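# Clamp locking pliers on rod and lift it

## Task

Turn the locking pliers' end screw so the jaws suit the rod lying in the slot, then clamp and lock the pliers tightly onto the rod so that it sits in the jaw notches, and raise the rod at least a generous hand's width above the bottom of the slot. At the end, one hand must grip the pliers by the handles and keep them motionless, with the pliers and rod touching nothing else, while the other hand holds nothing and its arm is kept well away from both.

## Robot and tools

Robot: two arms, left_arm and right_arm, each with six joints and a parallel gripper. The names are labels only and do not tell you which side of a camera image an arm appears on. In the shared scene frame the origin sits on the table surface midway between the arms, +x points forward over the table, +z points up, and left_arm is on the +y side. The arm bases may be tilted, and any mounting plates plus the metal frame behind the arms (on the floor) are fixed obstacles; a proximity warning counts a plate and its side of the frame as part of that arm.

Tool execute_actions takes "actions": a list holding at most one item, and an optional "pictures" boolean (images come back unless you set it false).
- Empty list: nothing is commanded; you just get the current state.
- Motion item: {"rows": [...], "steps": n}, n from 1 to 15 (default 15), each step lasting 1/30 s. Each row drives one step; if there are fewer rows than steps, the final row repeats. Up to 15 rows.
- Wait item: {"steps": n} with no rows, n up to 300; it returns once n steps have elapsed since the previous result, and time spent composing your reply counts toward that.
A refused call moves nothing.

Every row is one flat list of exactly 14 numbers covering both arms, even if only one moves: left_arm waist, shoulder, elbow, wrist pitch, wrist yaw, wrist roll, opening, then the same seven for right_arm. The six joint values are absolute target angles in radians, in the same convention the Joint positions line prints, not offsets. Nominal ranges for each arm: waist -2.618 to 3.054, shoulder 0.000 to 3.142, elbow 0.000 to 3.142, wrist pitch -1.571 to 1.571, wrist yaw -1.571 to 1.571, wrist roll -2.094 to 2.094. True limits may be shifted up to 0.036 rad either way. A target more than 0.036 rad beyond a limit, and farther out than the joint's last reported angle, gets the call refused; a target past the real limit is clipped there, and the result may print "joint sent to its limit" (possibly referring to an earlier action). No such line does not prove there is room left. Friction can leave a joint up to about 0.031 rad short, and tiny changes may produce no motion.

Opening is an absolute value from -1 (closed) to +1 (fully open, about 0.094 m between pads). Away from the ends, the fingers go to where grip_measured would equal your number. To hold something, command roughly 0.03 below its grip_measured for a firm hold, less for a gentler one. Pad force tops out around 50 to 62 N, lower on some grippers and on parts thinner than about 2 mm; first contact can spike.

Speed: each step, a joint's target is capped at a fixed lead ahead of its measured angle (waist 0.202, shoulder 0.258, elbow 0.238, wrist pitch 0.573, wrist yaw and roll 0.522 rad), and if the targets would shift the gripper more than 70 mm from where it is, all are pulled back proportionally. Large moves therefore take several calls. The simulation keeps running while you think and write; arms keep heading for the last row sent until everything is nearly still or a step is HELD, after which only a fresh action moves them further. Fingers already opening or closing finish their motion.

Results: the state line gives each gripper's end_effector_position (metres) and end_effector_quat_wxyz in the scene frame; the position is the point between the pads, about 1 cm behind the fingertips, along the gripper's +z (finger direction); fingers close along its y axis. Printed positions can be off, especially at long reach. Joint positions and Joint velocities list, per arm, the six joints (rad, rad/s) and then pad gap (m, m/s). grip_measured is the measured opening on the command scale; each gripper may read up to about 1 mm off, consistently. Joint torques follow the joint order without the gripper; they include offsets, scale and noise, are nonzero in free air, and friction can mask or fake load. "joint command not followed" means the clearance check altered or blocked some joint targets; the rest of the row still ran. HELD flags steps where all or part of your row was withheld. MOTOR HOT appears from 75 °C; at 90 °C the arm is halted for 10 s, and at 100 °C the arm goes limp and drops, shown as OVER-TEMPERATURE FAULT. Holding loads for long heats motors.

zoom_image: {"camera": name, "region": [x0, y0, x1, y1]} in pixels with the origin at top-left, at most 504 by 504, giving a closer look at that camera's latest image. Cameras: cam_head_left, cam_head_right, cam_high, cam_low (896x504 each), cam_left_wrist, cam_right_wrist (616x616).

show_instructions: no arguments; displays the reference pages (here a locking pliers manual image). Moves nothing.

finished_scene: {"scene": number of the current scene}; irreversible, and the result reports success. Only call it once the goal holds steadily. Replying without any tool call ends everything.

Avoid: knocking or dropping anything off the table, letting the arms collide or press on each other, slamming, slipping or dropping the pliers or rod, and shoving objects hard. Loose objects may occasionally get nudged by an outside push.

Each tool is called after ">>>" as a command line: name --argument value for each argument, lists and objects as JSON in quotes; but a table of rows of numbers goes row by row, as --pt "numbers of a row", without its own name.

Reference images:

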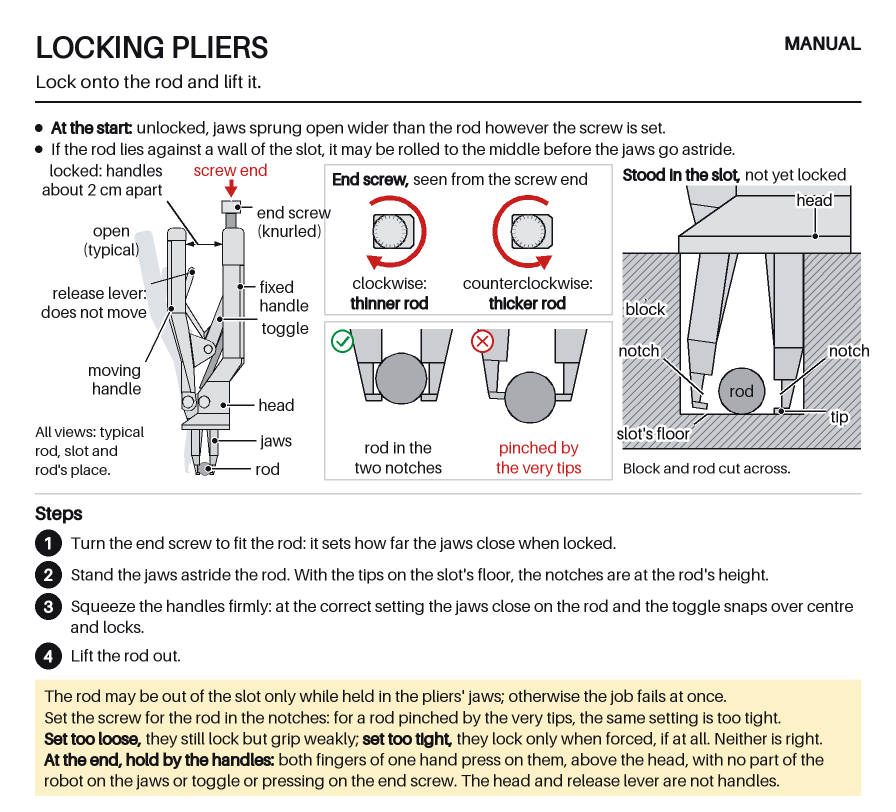

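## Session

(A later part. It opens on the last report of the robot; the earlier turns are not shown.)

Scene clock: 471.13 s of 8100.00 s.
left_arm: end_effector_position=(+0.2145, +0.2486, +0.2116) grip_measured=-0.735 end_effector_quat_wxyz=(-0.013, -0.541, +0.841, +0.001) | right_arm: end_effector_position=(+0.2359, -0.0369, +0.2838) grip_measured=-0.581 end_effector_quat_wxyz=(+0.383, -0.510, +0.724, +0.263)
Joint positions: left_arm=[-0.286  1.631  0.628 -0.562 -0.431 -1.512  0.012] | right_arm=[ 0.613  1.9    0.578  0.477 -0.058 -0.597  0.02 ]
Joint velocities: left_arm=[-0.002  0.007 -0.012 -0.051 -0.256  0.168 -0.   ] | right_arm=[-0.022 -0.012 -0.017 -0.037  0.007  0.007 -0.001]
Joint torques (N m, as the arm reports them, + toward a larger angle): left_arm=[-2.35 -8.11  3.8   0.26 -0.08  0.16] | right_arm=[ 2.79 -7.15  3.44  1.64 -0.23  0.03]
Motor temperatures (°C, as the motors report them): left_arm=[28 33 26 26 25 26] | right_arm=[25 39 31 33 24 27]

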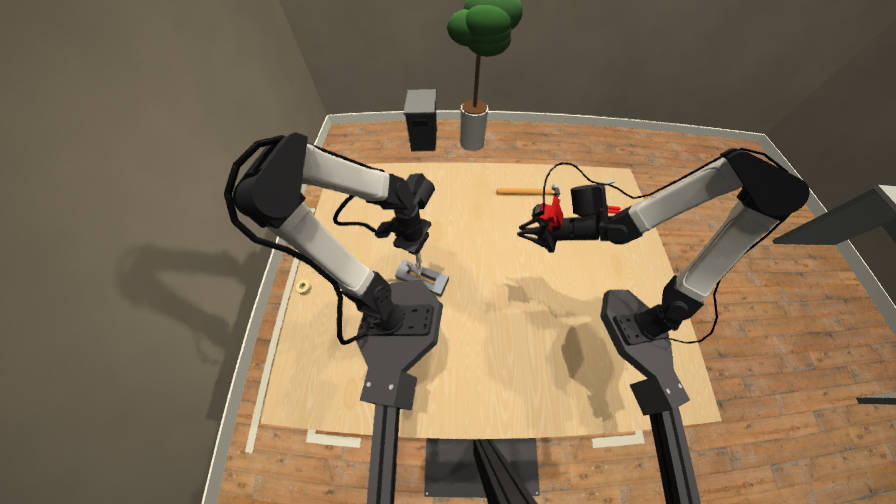

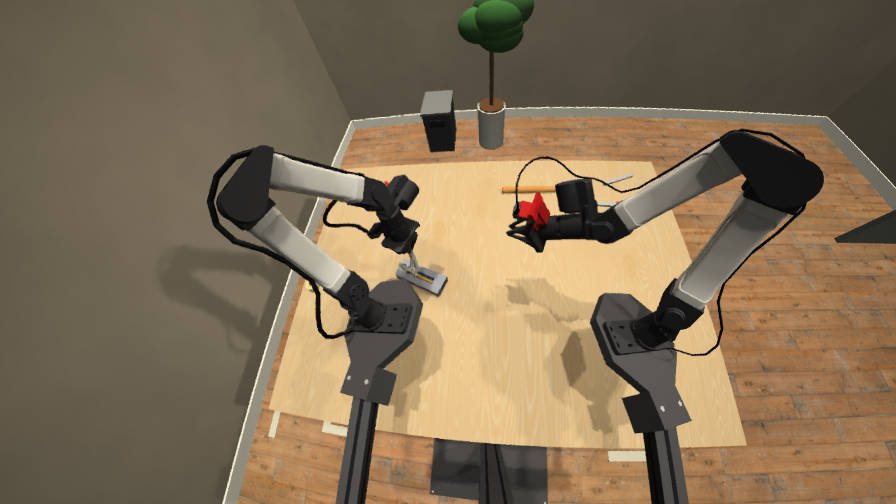

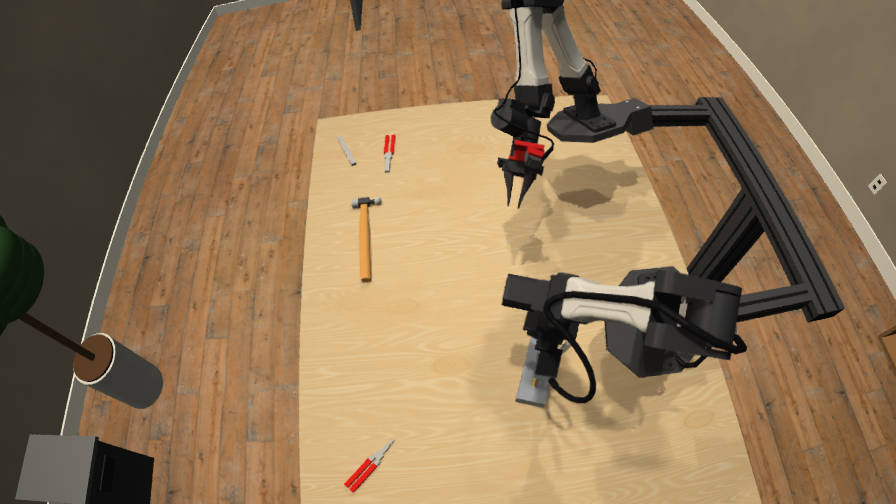

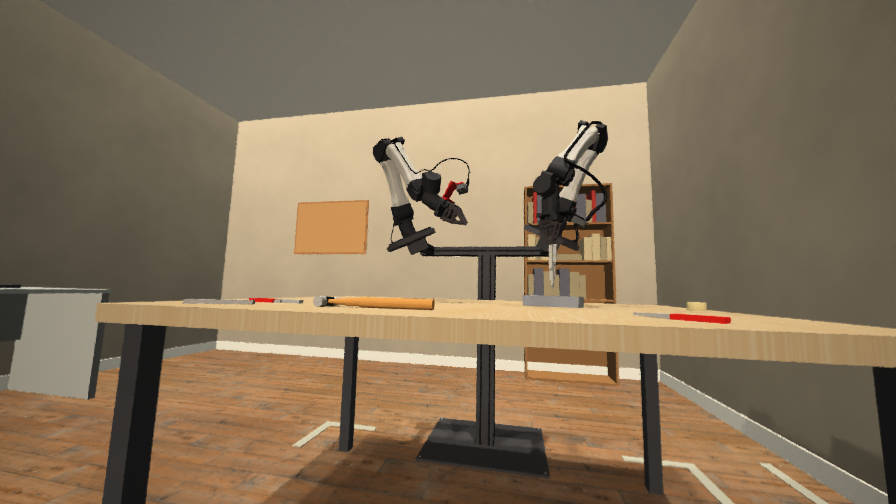

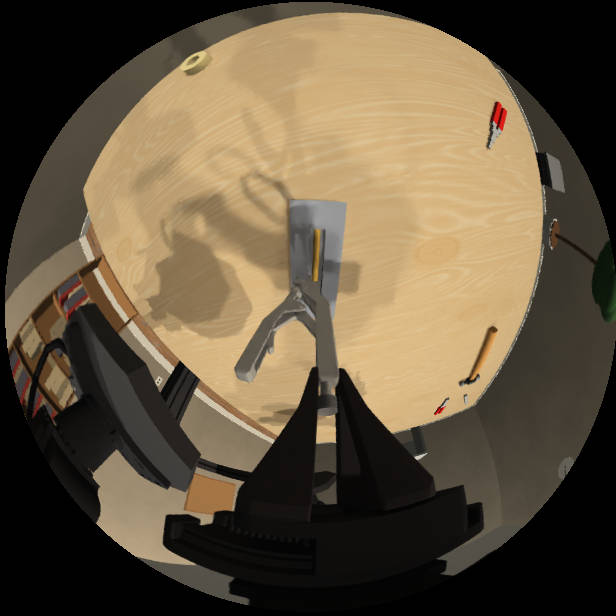

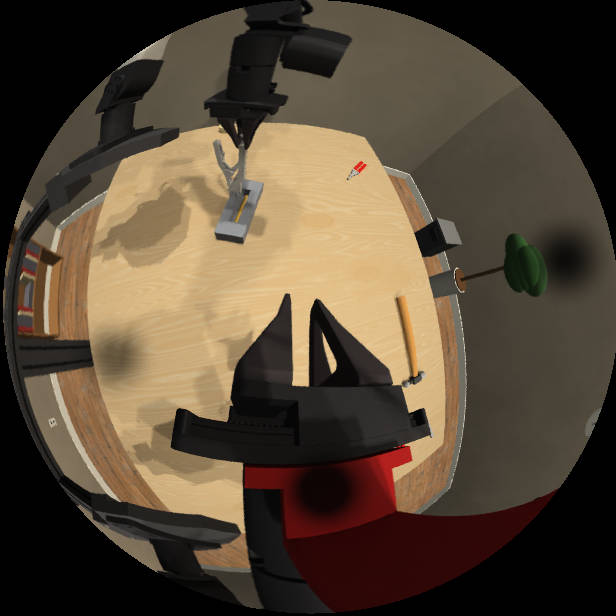

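>>> execute_actions --actions '[{"rows":[[-0.27,1.64,0.63,-0.52,-0.462,-1.48,-0.83,0.608,1.895,0.55,0.455,-0.05,-0.6,-0.58],[-0.265,1.655,0.63,-0.50,-0.462,-1.475,-0.83,0.608,1.895,0.55,0.455,-0.05,-0.6,-0.58],[-0.26,1.67,0.63,-0.48,-0.462,-1.47,-0.83,0.608,1.895,0.55,0.455,-0.05,-0.6,-0.58],[-0.255,1.68,0.63,-0.46,-0.462,-1.465,-0.83,0.608,1.895,0.55,0.455,-0.05,-0.6,-0.58],[-0.25,1.69,0.63,-0.445,-0.462,-1.46,-0.83,0.608,1.895,0.55,0.455,-0.05,-0.6,-0.58],[-0.245,1.70,0.63,-0.435,-0.462,-1.455,-0.83,0.608,1.895,0.55,0.455,-0.05,-0.6,-0.58],[-0.24,1.71,0.63,-0.435,-0.462,-1.453,-0.83,0.608,1.895,0.55,0.455,-0.05,-0.6,-0.58],[-0.24,1.718,0.63,-0.435,-0.462,-1.453,-0.83,0.608,1.895,0.55,0.455,-0.05,-0.6,-0.58]],"steps":15}]' --pictures false

>>> execute_actions --actions '[{"steps":15}]'

>>> zoom_image --camera "cam_left_wrist" --region '[250, 200, 370, 320]'

>>> zoom_image --camera "cam_right_wrist" --region '[180, 130, 300, 250]'

Scene clock: 483.87 s of 8100.00 s.
left_arm: end_effector_position=(+0.2261, +0.2495, +0.1939) grip_measured=-0.735 end_effector_quat_wxyz=(+0.001, -0.539, +0.842, +0.003) | right_arm: end_effector_position=(+0.2359, -0.0369, +0.2838) grip_measured=-0.581 end_effector_quat_wxyz=(+0.383, -0.510, +0.724, +0.263)
Joint positions: left_arm=[-0.25   1.708  0.628 -0.452 -0.456 -1.462  0.012] | right_arm=[ 0.613  1.9    0.578  0.477 -0.058 -0.597  0.02 ]
Joint velocities: left_arm=[-0.012  0.002 -0.012  0.022  0.051  0.037 -0.001] | right_arm=[ 0.002 -0.002  0.007  0.037 -0.051  0.066  0.001]
Joint torques (N m, as the arm reports them, + toward a larger angle): left_arm=[-2.27 -6.15  4.68  0.41 -0.13  0.14] | right_arm=[ 2.63 -7.07  3.39  1.59 -0.28  0.04]
Motor temperatures (°C, as the motors report them): left_arm=[28 32 26 26 24 26] | right_arm=[25 39 31 33 24 27]
Steps of this call (steps 1 to 30: the robot went on to your last target; steps 31 to 367: nothing new was sent; steps 368 to 382: all 15 steps of this action). Readings (joint positions):
368: left_arm=[-0.286 1.631 0.628 -0.559 -0.455 -1.490] | right_arm=[0.613 1.900 0.578 0.477 -0.058 -0.597]
369: left_arm=[-0.284 1.633 0.628 -0.553 -0.455 -1.489] | right_arm=[0.613 1.900 0.578 0.477 -0.058 -0.597]
371: left_arm=[-0.276 1.645 0.628 -0.528 -0.455 -1.484] | right_arm=[0.613 1.900 0.578 0.477 -0.058 -0.597]
375: left_arm=[-0.256 1.690 0.628 -0.477 -0.456 -1.470] | right_arm=[0.613 1.900 0.578 0.477 -0.058 -0.597]
382: the state above

Scene clock: 484.37 s of 8100.00 s.
left_arm: end_effector_position=(+0.2274, +0.2491, +0.1939) grip_measured=-0.735 end_effector_quat_wxyz=(+0.003, -0.540, +0.842, +0.001) | right_arm: end_effector_position=(+0.2359, -0.0369, +0.2838) grip_measured=-0.581 end_effector_quat_wxyz=(+0.383, -0.510, +0.724, +0.263)
Joint positions: left_arm=[-0.25   1.708  0.628 -0.446 -0.456 -1.459  0.012] | right_arm=[ 0.613  1.9    0.578  0.477 -0.058 -0.597  0.02 ]
Joint velocities: left_arm=[ 0.007 -0.002 -0.007  0.022 -0.022  0.066 -0.001] | right_arm=[-0.022  0.002  0.002 -0.007 -0.007  0.007  0.001]
Joint torques (N m, as the arm reports them, + toward a larger angle): left_arm=[-2.29 -6.21  4.7   0.43 -0.13  0.16] | right_arm=[ 2.67 -7.11  3.5   1.59 -0.25  0.06]
Motor temperatures (°C, as the motors report them): left_arm=[28 32 26 26 24 26] | right_arm=[25 39 31 33 24 27]
Steps of this call (steps 1 to 15: the robot went on to your last target). Readings (joint positions):
1: left_arm=[-0.250 1.708 0.628 -0.450 -0.456 -1.461] | right_arm=[0.613 1.900 0.578 0.477 -0.058 -0.597]
2: left_arm=[-0.250 1.708 0.628 -0.449 -0.456 -1.461] | right_arm=[0.613 1.900 0.578 0.477 -0.058 -0.597]
4: left_arm=[-0.250 1.708 0.628 -0.448 -0.456 -1.460] | right_arm=[0.613 1.900 0.578 0.477 -0.058 -0.597]
8: left_arm=[-0.250 1.708 0.628 -0.446 -0.456 -1.460] | right_arm=[0.613 1.900 0.578 0.477 -0.058 -0.597]
15: the state above
All arms were judged still, so your last target was given up. Only a new action makes them travel on or press farther. Fingers that are still opening or closing keep moving.

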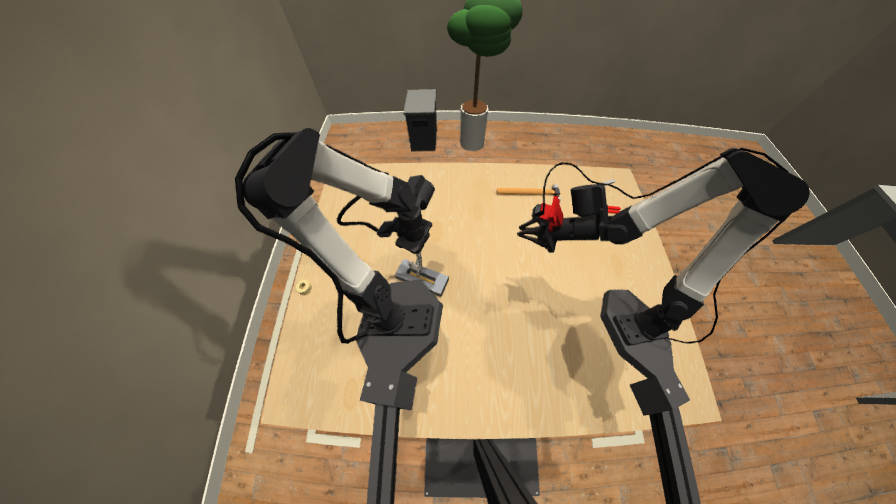

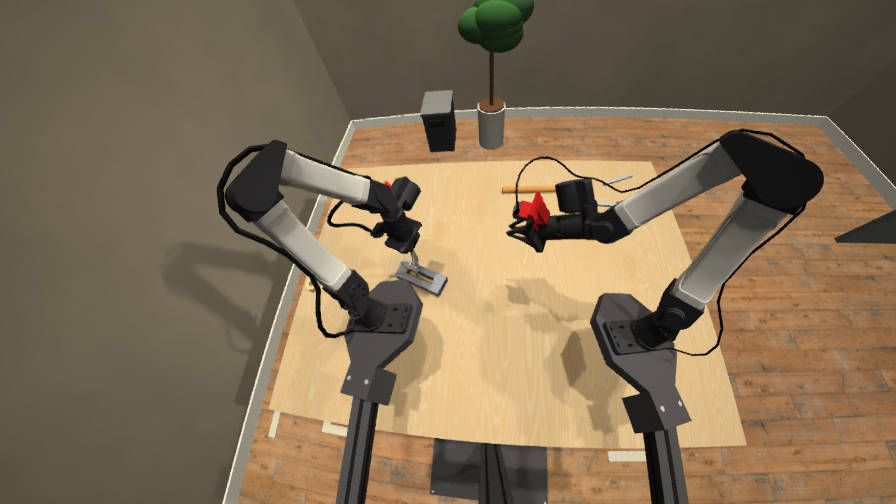

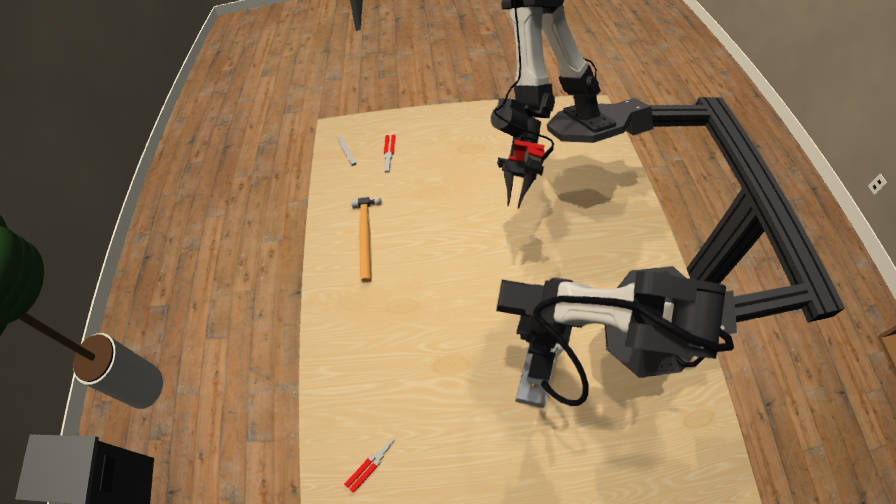

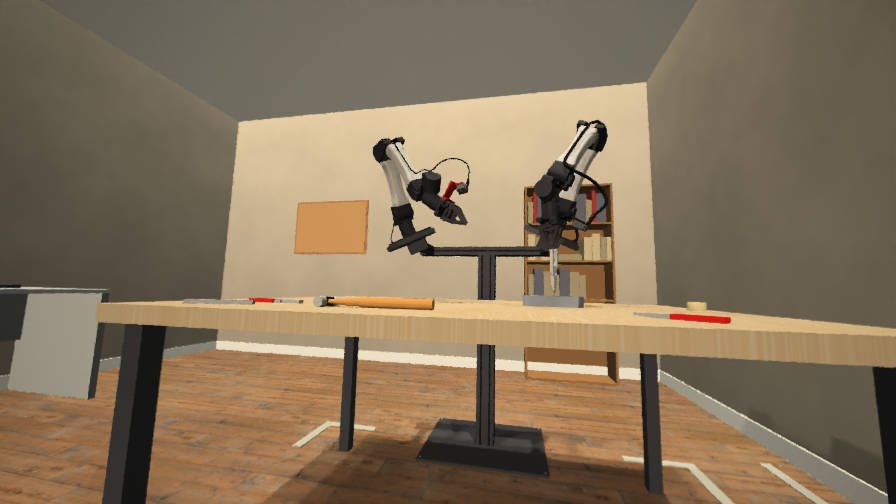

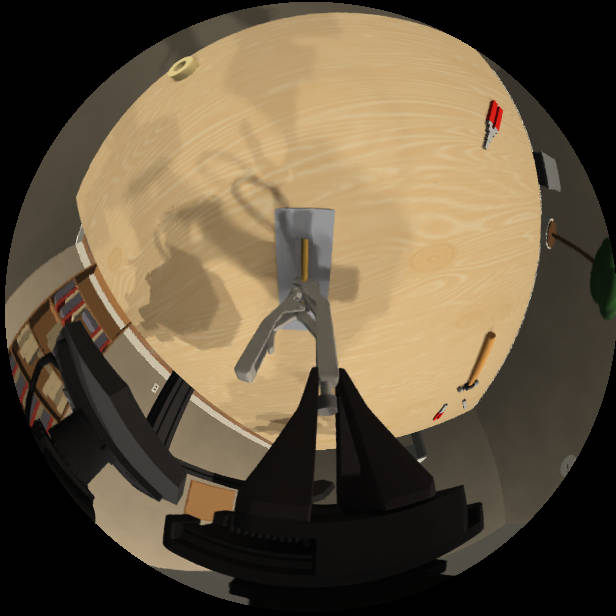

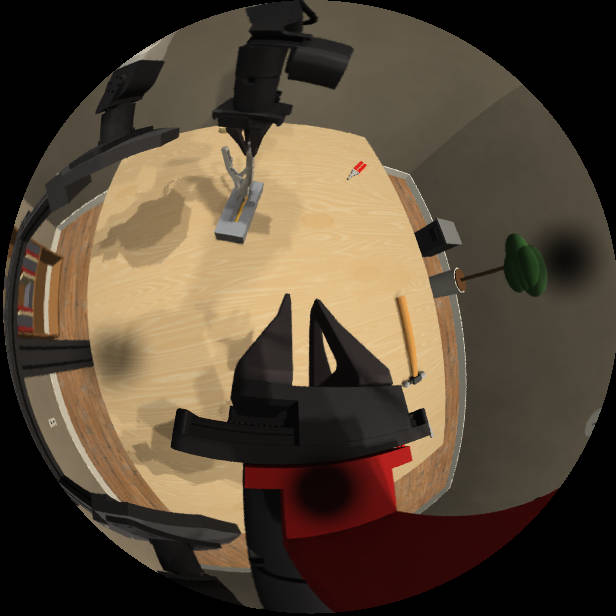

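Region (250, 200, 370, 320) of cam_left_wrist's 616x616 image, scaled by 4.200, with more detail than that image has.

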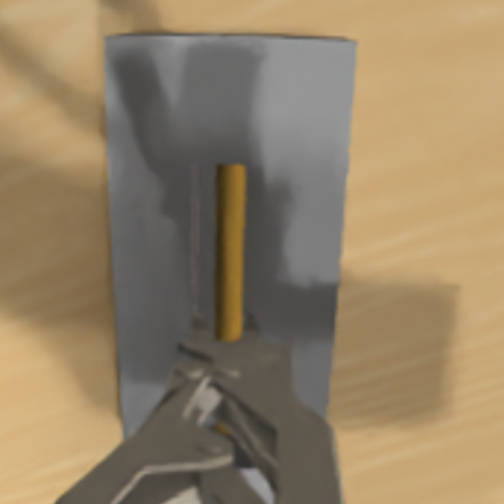

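Region (180, 130, 300, 250) of cam_right_wrist's 616x616 image, scaled by 4.200, with more detail than that image has.

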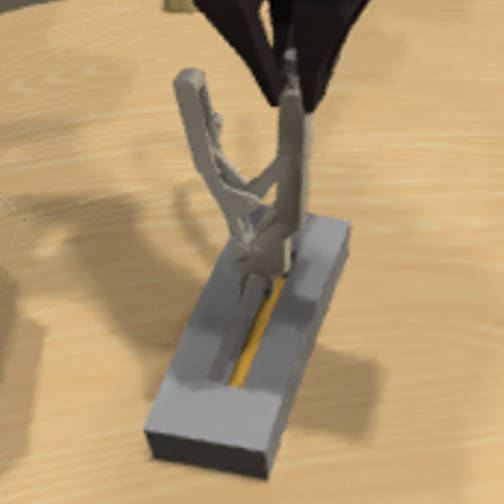

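>>> execute_actions --actions '[{"rows":[[-0.236,1.722,0.612,-0.41,-0.462,-1.448,-0.83,0.608,1.895,0.55,0.455,-0.05,-0.6,-0.58],[-0.233,1.728,0.611,-0.40,-0.462,-1.445,-0.83,0.608,1.895,0.55,0.455,-0.05,-0.6,-0.58],[-0.23,1.734,0.61,-0.39,-0.462,-1.442,-0.83,0.608,1.895,0.55,0.455,-0.05,-0.6,-0.58],[-0.227,1.74,0.608,-0.38,-0.462,-1.439,-0.83,0.608,1.895,0.55,0.455,-0.05,-0.6,-0.58],[-0.224,1.746,0.607,-0.372,-0.462,-1.436,-0.83,0.608,1.895,0.55,0.455,-0.05,-0.6,-0.58],[-0.221,1.752,0.605,-0.364,-0.462,-1.433,-0.83,0.608,1.895,0.55,0.455,-0.05,-0.6,-0.58],[-0.218,1.758,0.604,-0.357,-0.462,-1.43,-0.83,0.608,1.895,0.55,0.455,-0.05,-0.6,-0.58],[-0.215,1.764,0.602,-0.352,-0.462,-1.427,-0.83,0.608,1.895,0.55,0.455,-0.05,-0.6,-0.58],[-0.212,1.769,0.601,-0.352,-0.462,-1.427,-0.83,0.608,1.895,0.55,0.455,-0.05,-0.6,-0.58],[-0.212,1.773,0.6,-0.352,-0.462,-1.427,-0.83,0.608,1.895,0.55,0.455,-0.05,-0.6,-0.58]],"steps":15}]' --pictures false

>>> execute_actions --actions '[{"steps":10}]'

>>> zoom_image --camera "cam_left_wrist" --region '[260, 220, 350, 310]'

>>> zoom_image --camera "cam_low" --region '[500, 220, 610, 320]'

Scene clock: 502.03 s of 8100.00 s.
left_arm: end_effector_position=(+0.2354, +0.2483, +0.1861) grip_measured=-0.735 end_effector_quat_wxyz=(+0.011, -0.542, +0.840, -0.005) | right_arm: end_effector_position=(+0.2359, -0.0369, +0.2838) grip_measured=-0.581 end_effector_quat_wxyz=(+0.383, -0.510, +0.724, +0.263)
Joint positions: left_arm=[-0.232  1.74   0.628 -0.382 -0.459 -1.435  0.012] | right_arm=[ 0.613  1.9    0.578  0.477 -0.058 -0.597  0.02 ]
Joint velocities: left_arm=[-0.022  0.007 -0.002  0.051 -0.037  0.095  0.   ] | right_arm=[ 0.012  0.007  0.022 -0.022 -0.051 -0.037  0.001]
Joint torques (N m, as the arm reports them, + toward a larger angle): left_arm=[-1.67 -4.28  1.94  0.69 -0.09  0.14] | right_arm=[ 2.85 -7.03  3.52  1.6  -0.26  0.06]
Motor temperatures (°C, as the motors report them): left_arm=[28 31 26 26 24 26] | right_arm=[25 39 31 33 24 27]
Steps of this call (steps 1 to 515: nothing new was sent; steps 516 to 530: all 15 steps of this action). Readings (joint positions):
516: left_arm=[-0.250 1.708 0.628 -0.443 -0.456 -1.458] | right_arm=[0.613 1.900 0.578 0.477 -0.058 -0.597]
517: left_arm=[-0.250 1.709 0.628 -0.439 -0.456 -1.457] | right_arm=[0.613 1.900 0.578 0.477 -0.058 -0.597]
519: left_arm=[-0.245 1.716 0.628 -0.423 -0.456 -1.454] | right_arm=[0.613 1.900 0.578 0.477 -0.058 -0.597]
523: left_arm=[-0.232 1.739 0.628 -0.393 -0.456 -1.444] | right_arm=[0.613 1.900 0.578 0.477 -0.058 -0.597]
530: the state above

Scene clock: 502.37 s of 8100.00 s.
left_arm: end_effector_position=(+0.2354, +0.2483, +0.1861) grip_measured=-0.735 end_effector_quat_wxyz=(+0.011, -0.541, +0.841, -0.005) | right_arm: end_effector_position=(+0.2359, -0.0369, +0.2838) grip_measured=-0.581 end_effector_quat_wxyz=(+0.383, -0.510, +0.724, +0.263)
Joint positions: left_arm=[-0.232  1.74   0.628 -0.382 -0.459 -1.433  0.012] | right_arm=[ 0.613  1.9    0.578  0.477 -0.058 -0.597  0.02 ]
Joint velocities: left_arm=[ 0.002 -0.022  0.002 -0.066 -0.051 -0.11  -0.   ] | right_arm=[-0.002  0.002 -0.007 -0.037 -0.022 -0.007 -0.001]
Joint torques (N m, as the arm reports them, + toward a larger angle): left_arm=[-1.66 -4.28  1.94  0.69 -0.09  0.16] | right_arm=[ 2.75 -7.22  3.52  1.6  -0.3   0.02]
Motor temperatures (°C, as the motors report them): left_arm=[28 31 26 26 24 26] | right_arm=[25 39 31 33 24 27]
Steps of this call (steps 1 to 10: the robot went on to your last target). Readings (joint positions):
1: left_arm=[-0.232 1.740 0.628 -0.382 -0.459 -1.434] | right_arm=[0.613 1.900 0.578 0.477 -0.058 -0.597]
2: left_arm=[-0.232 1.740 0.628 -0.382 -0.459 -1.434] | right_arm=[0.613 1.900 0.578 0.477 -0.058 -0.597]
4: left_arm=[-0.232 1.740 0.628 -0.382 -0.459 -1.433] | right_arm=[0.613 1.900 0.578 0.477 -0.058 -0.597]
8: left_arm=[-0.232 1.740 0.628 -0.382 -0.459 -1.433] | right_arm=[0.613 1.900 0.578 0.477 -0.058 -0.597]
10: the state above

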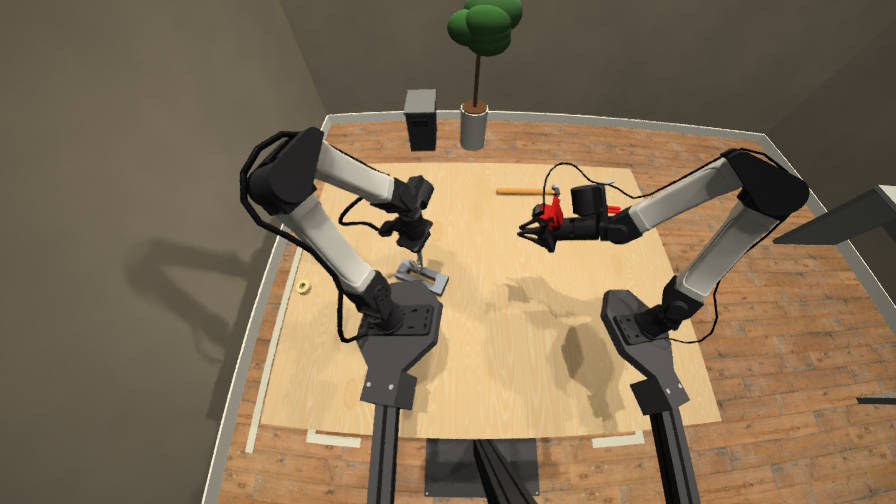

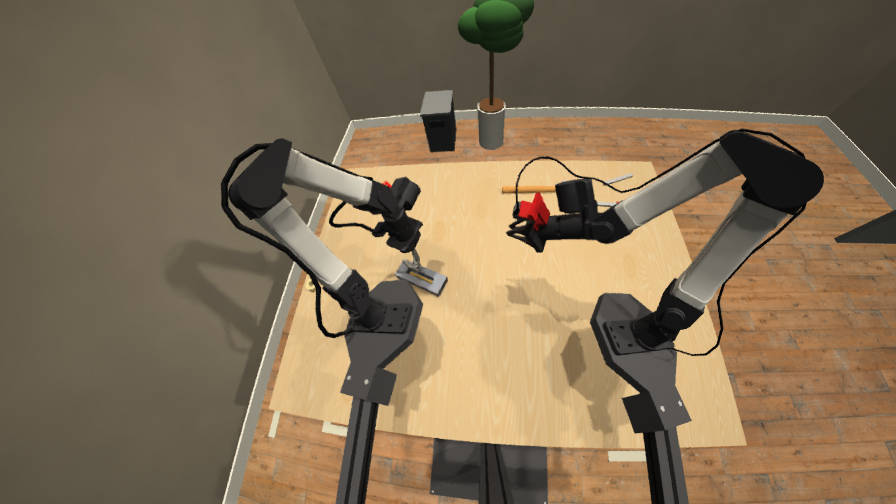

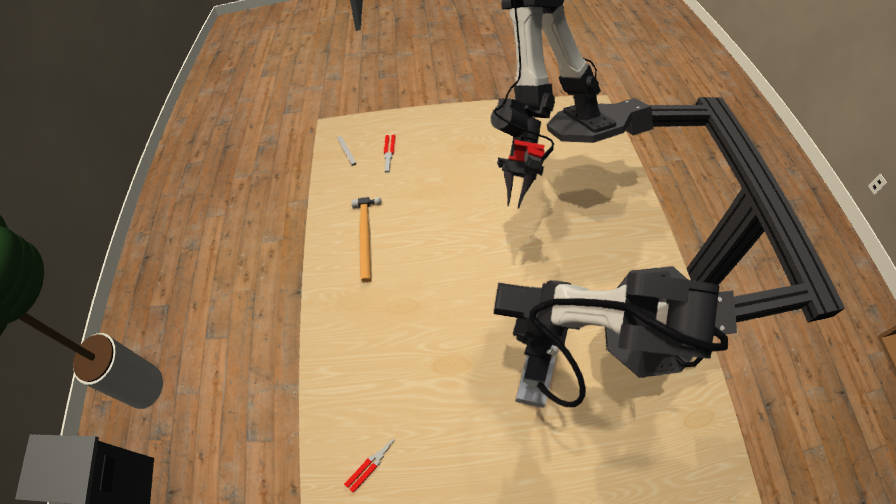

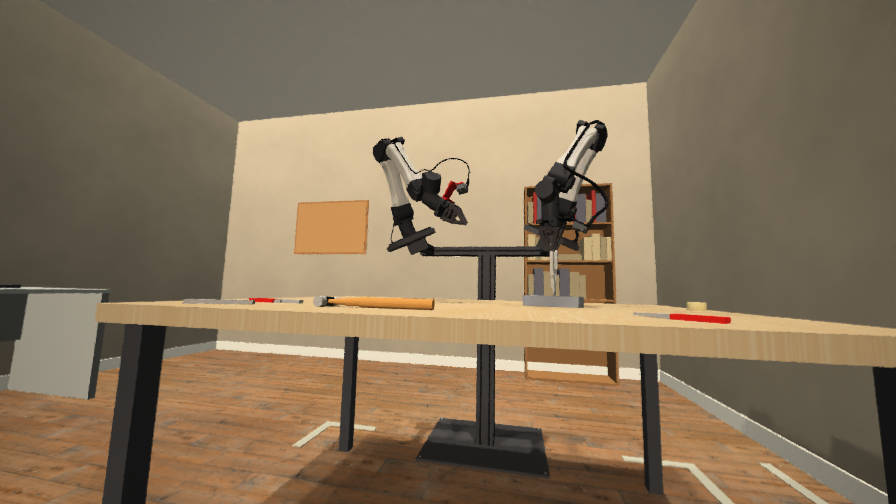

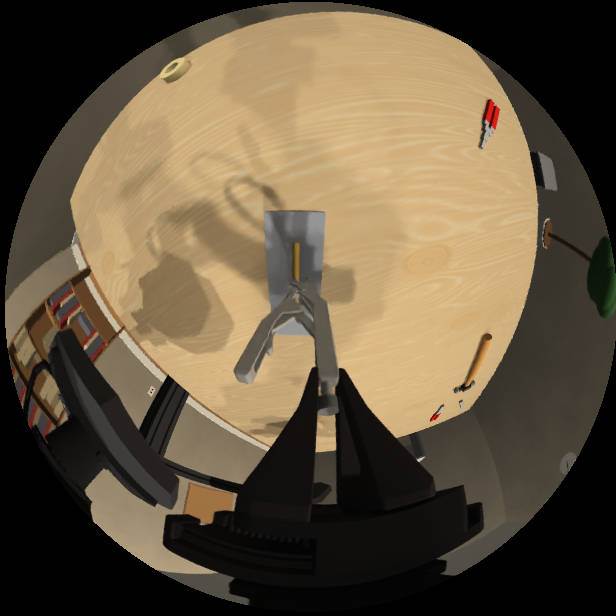

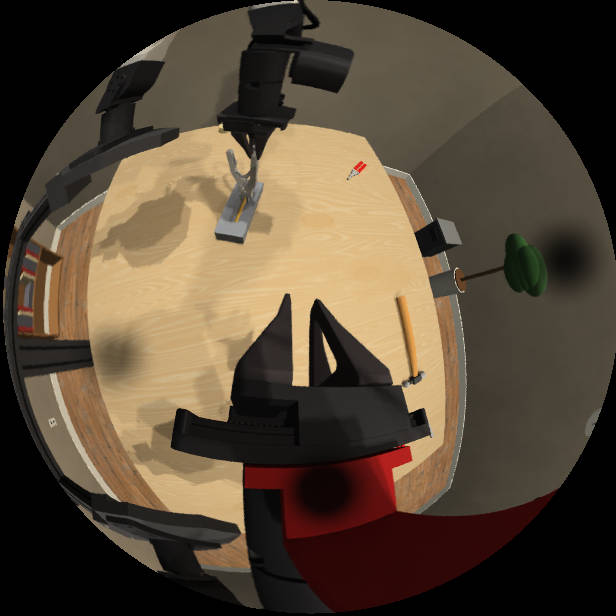

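Region (260, 220, 350, 310) of cam_left_wrist's 616x616 image, scaled by 5.600, with more detail than that image has.

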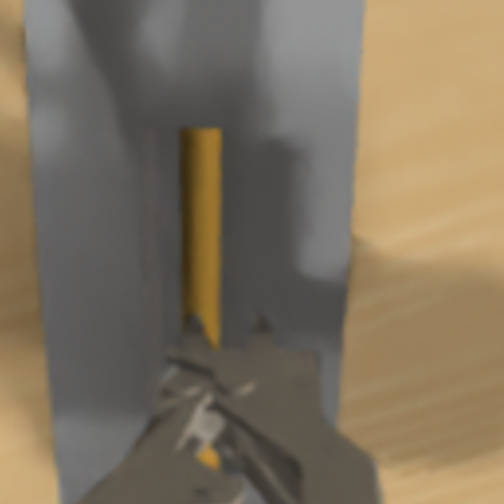

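Region (500, 220, 610, 320) of cam_low's 896x504 image, scaled by 4.582, with more detail than that image has; it fills the top 458 rows of this view, and the rest is white.

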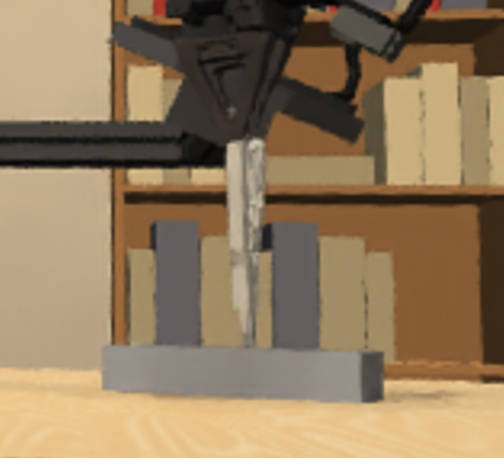

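>>> execute_actions --actions '[{"rows":[[-0.232,1.72,0.62,-0.385,-0.462,-1.44,-0.83,0.608,1.895,0.55,0.455,-0.05,-0.6,-0.58],[-0.232,1.71,0.62,-0.385,-0.462,-1.44,-0.83,0.608,1.895,0.55,0.455,-0.05,-0.6,-0.58],[-0.232,1.70,0.62,-0.385,-0.462,-1.44,-0.83,0.608,1.895,0.55,0.455,-0.05,-0.6,-0.58],[-0.232,1.693,0.62,-0.385,-0.462,-1.44,-0.83,0.608,1.895,0.55,0.455,-0.05,-0.6,-0.58],[-0.232,1.693,0.61,-0.385,-0.462,-1.44,-0.83,0.608,1.895,0.55,0.455,-0.05,-0.6,-0.58],[-0.232,1.693,0.60,-0.385,-0.462,-1.44,-0.83,0.608,1.895,0.55,0.455,-0.05,-0.6,-0.58],[-0.232,1.693,0.595,-0.385,-0.462,-1.44,-0.83,0.608,1.895,0.55,0.455,-0.05,-0.6,-0.58],[-0.232,1.693,0.59,-0.385,-0.462,-1.44,-0.83,0.608,1.895,0.55,0.455,-0.05,-0.6,-0.58],[-0.232,1.693,0.585,-0.385,-0.462,-1.44,-0.83,0.608,1.895,0.55,0.455,-0.05,-0.6,-0.58],[-0.232,1.693,0.58,-0.385,-0.462,-1.44,-0.83,0.608,1.895,0.55,0.455,-0.05,-0.6,-0.58]],"steps":15}]'

>>> zoom_image --camera "cam_left_wrist" --region '[260, 220, 350, 310]'

Scene clock: 528.27 s of 8100.00 s.
left_arm: end_effector_position=(+0.2273, +0.2519, +0.1879) grip_measured=-0.735 end_effector_quat_wxyz=(+0.012, -0.542, +0.840, -0.005) | right_arm: end_effector_position=(+0.2359, -0.0369, +0.2838) grip_measured=-0.581 end_effector_quat_wxyz=(+0.383, -0.510, +0.724, +0.263)
Joint positions: left_arm=[-0.232  1.705  0.593 -0.382 -0.46  -1.434  0.012] | right_arm=[ 0.613  1.9    0.578  0.477 -0.058 -0.597  0.02 ]
Joint velocities: left_arm=[-0.027  0.002  0.007 -0.022  0.081 -0.022 -0.   ] | right_arm=[ 0.002 -0.002 -0.007 -0.007  0.007  0.037  0.001]
Joint torques (N m, as the arm reports them, + toward a larger angle): left_arm=[-3.03 -8.16  3.16  0.32 -0.11  0.05] | right_arm=[ 2.75 -7.24  3.38  1.6  -0.26  0.05]
Motor temperatures (°C, as the motors report them): left_arm=[27 30 26 26 24 26] | right_arm=[25 39 31 33 24 27]
Steps of this call (steps 1 to 15: the robot went on to your last target; steps 16 to 762: nothing new was sent; steps 763 to 777: all 15 steps of this action). Readings (joint positions):
763: left_arm=[-0.232 1.738 0.628 -0.382 -0.459 -1.433] | right_arm=[0.613 1.900 0.578 0.477 -0.058 -0.597]
764: left_arm=[-0.232 1.735 0.628 -0.384 -0.459 -1.433] | right_arm=[0.613 1.900 0.578 0.477 -0.058 -0.597]
766: left_arm=[-0.232 1.724 0.628 -0.384 -0.459 -1.433] | right_arm=[0.613 1.900 0.578 0.477 -0.058 -0.597]
770: left_arm=[-0.232 1.706 0.623 -0.382 -0.460 -1.434] | right_arm=[0.613 1.900 0.578 0.477 -0.058 -0.597]
777: the state above

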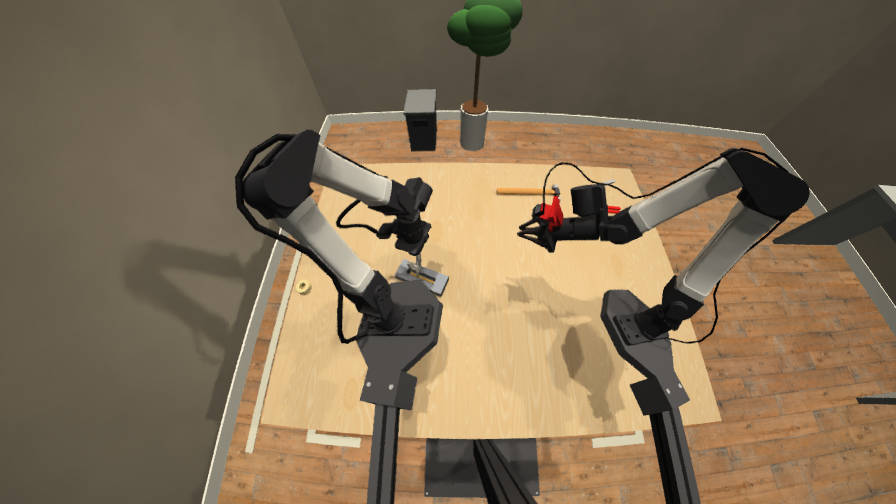

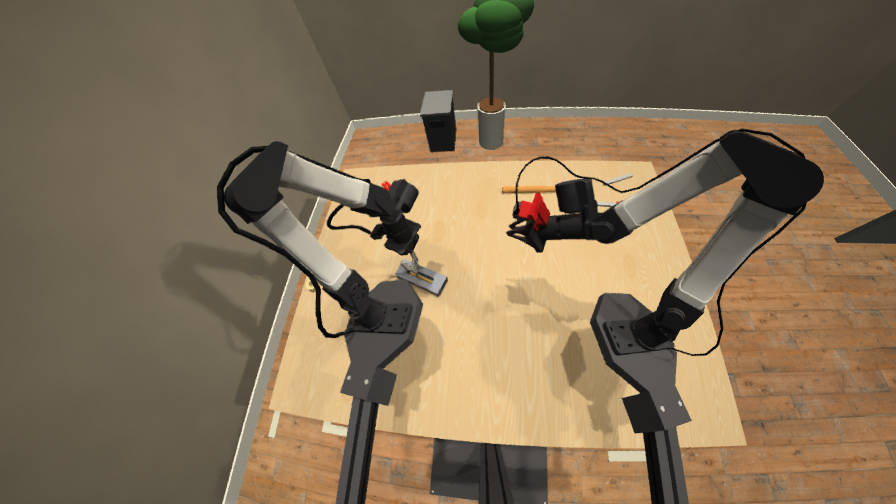

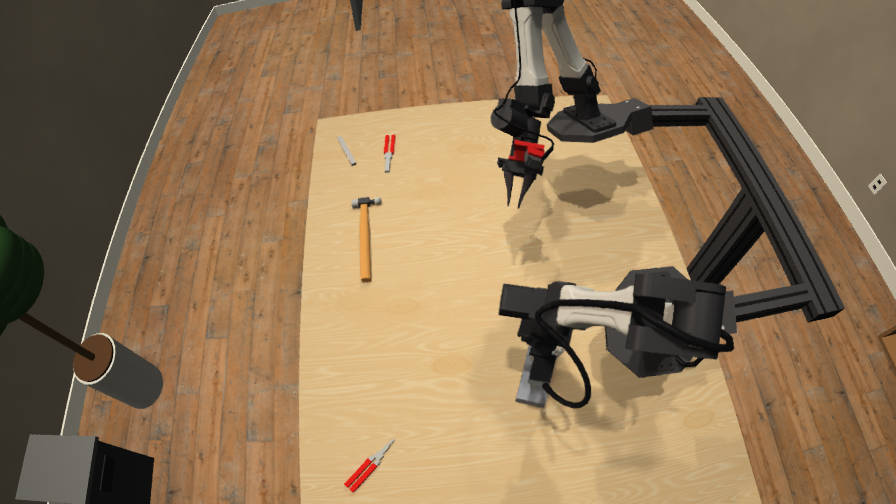

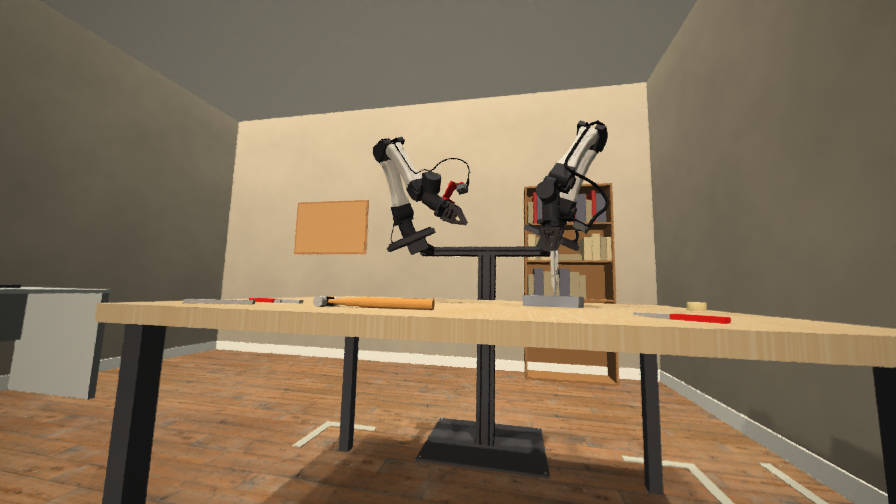

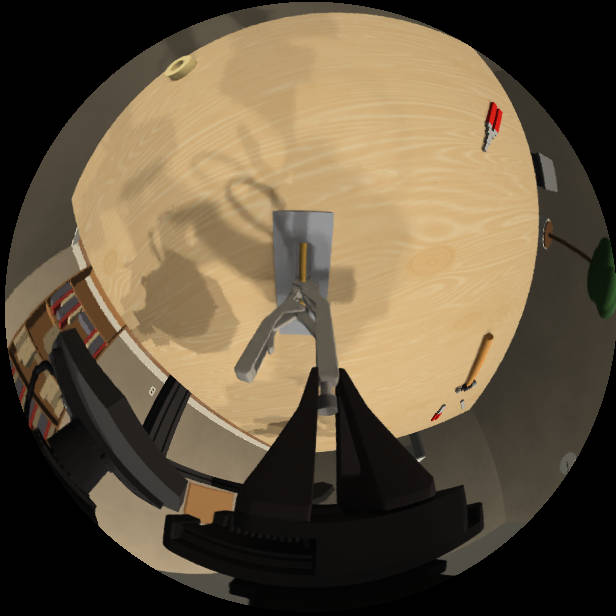

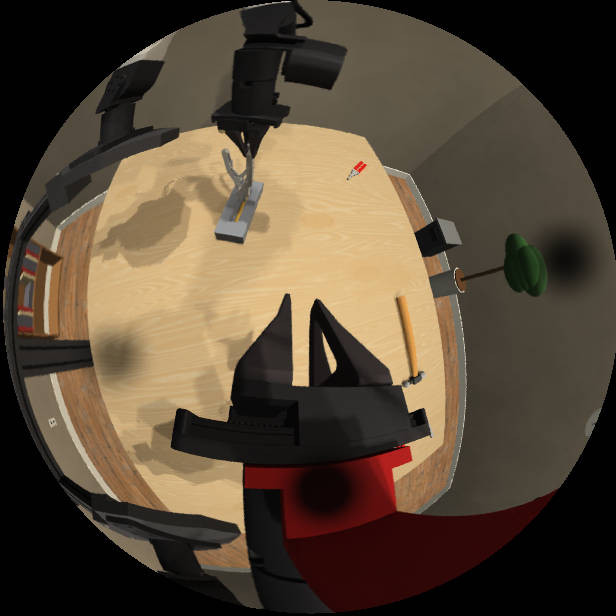

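Region (260, 220, 350, 310) of cam_left_wrist's 616x616 image, scaled by 5.600, with more detail than that image has.

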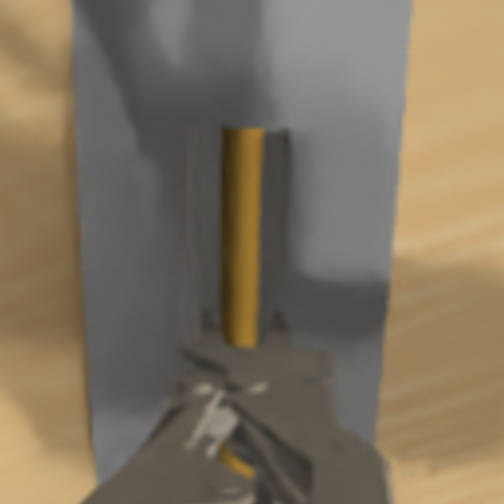

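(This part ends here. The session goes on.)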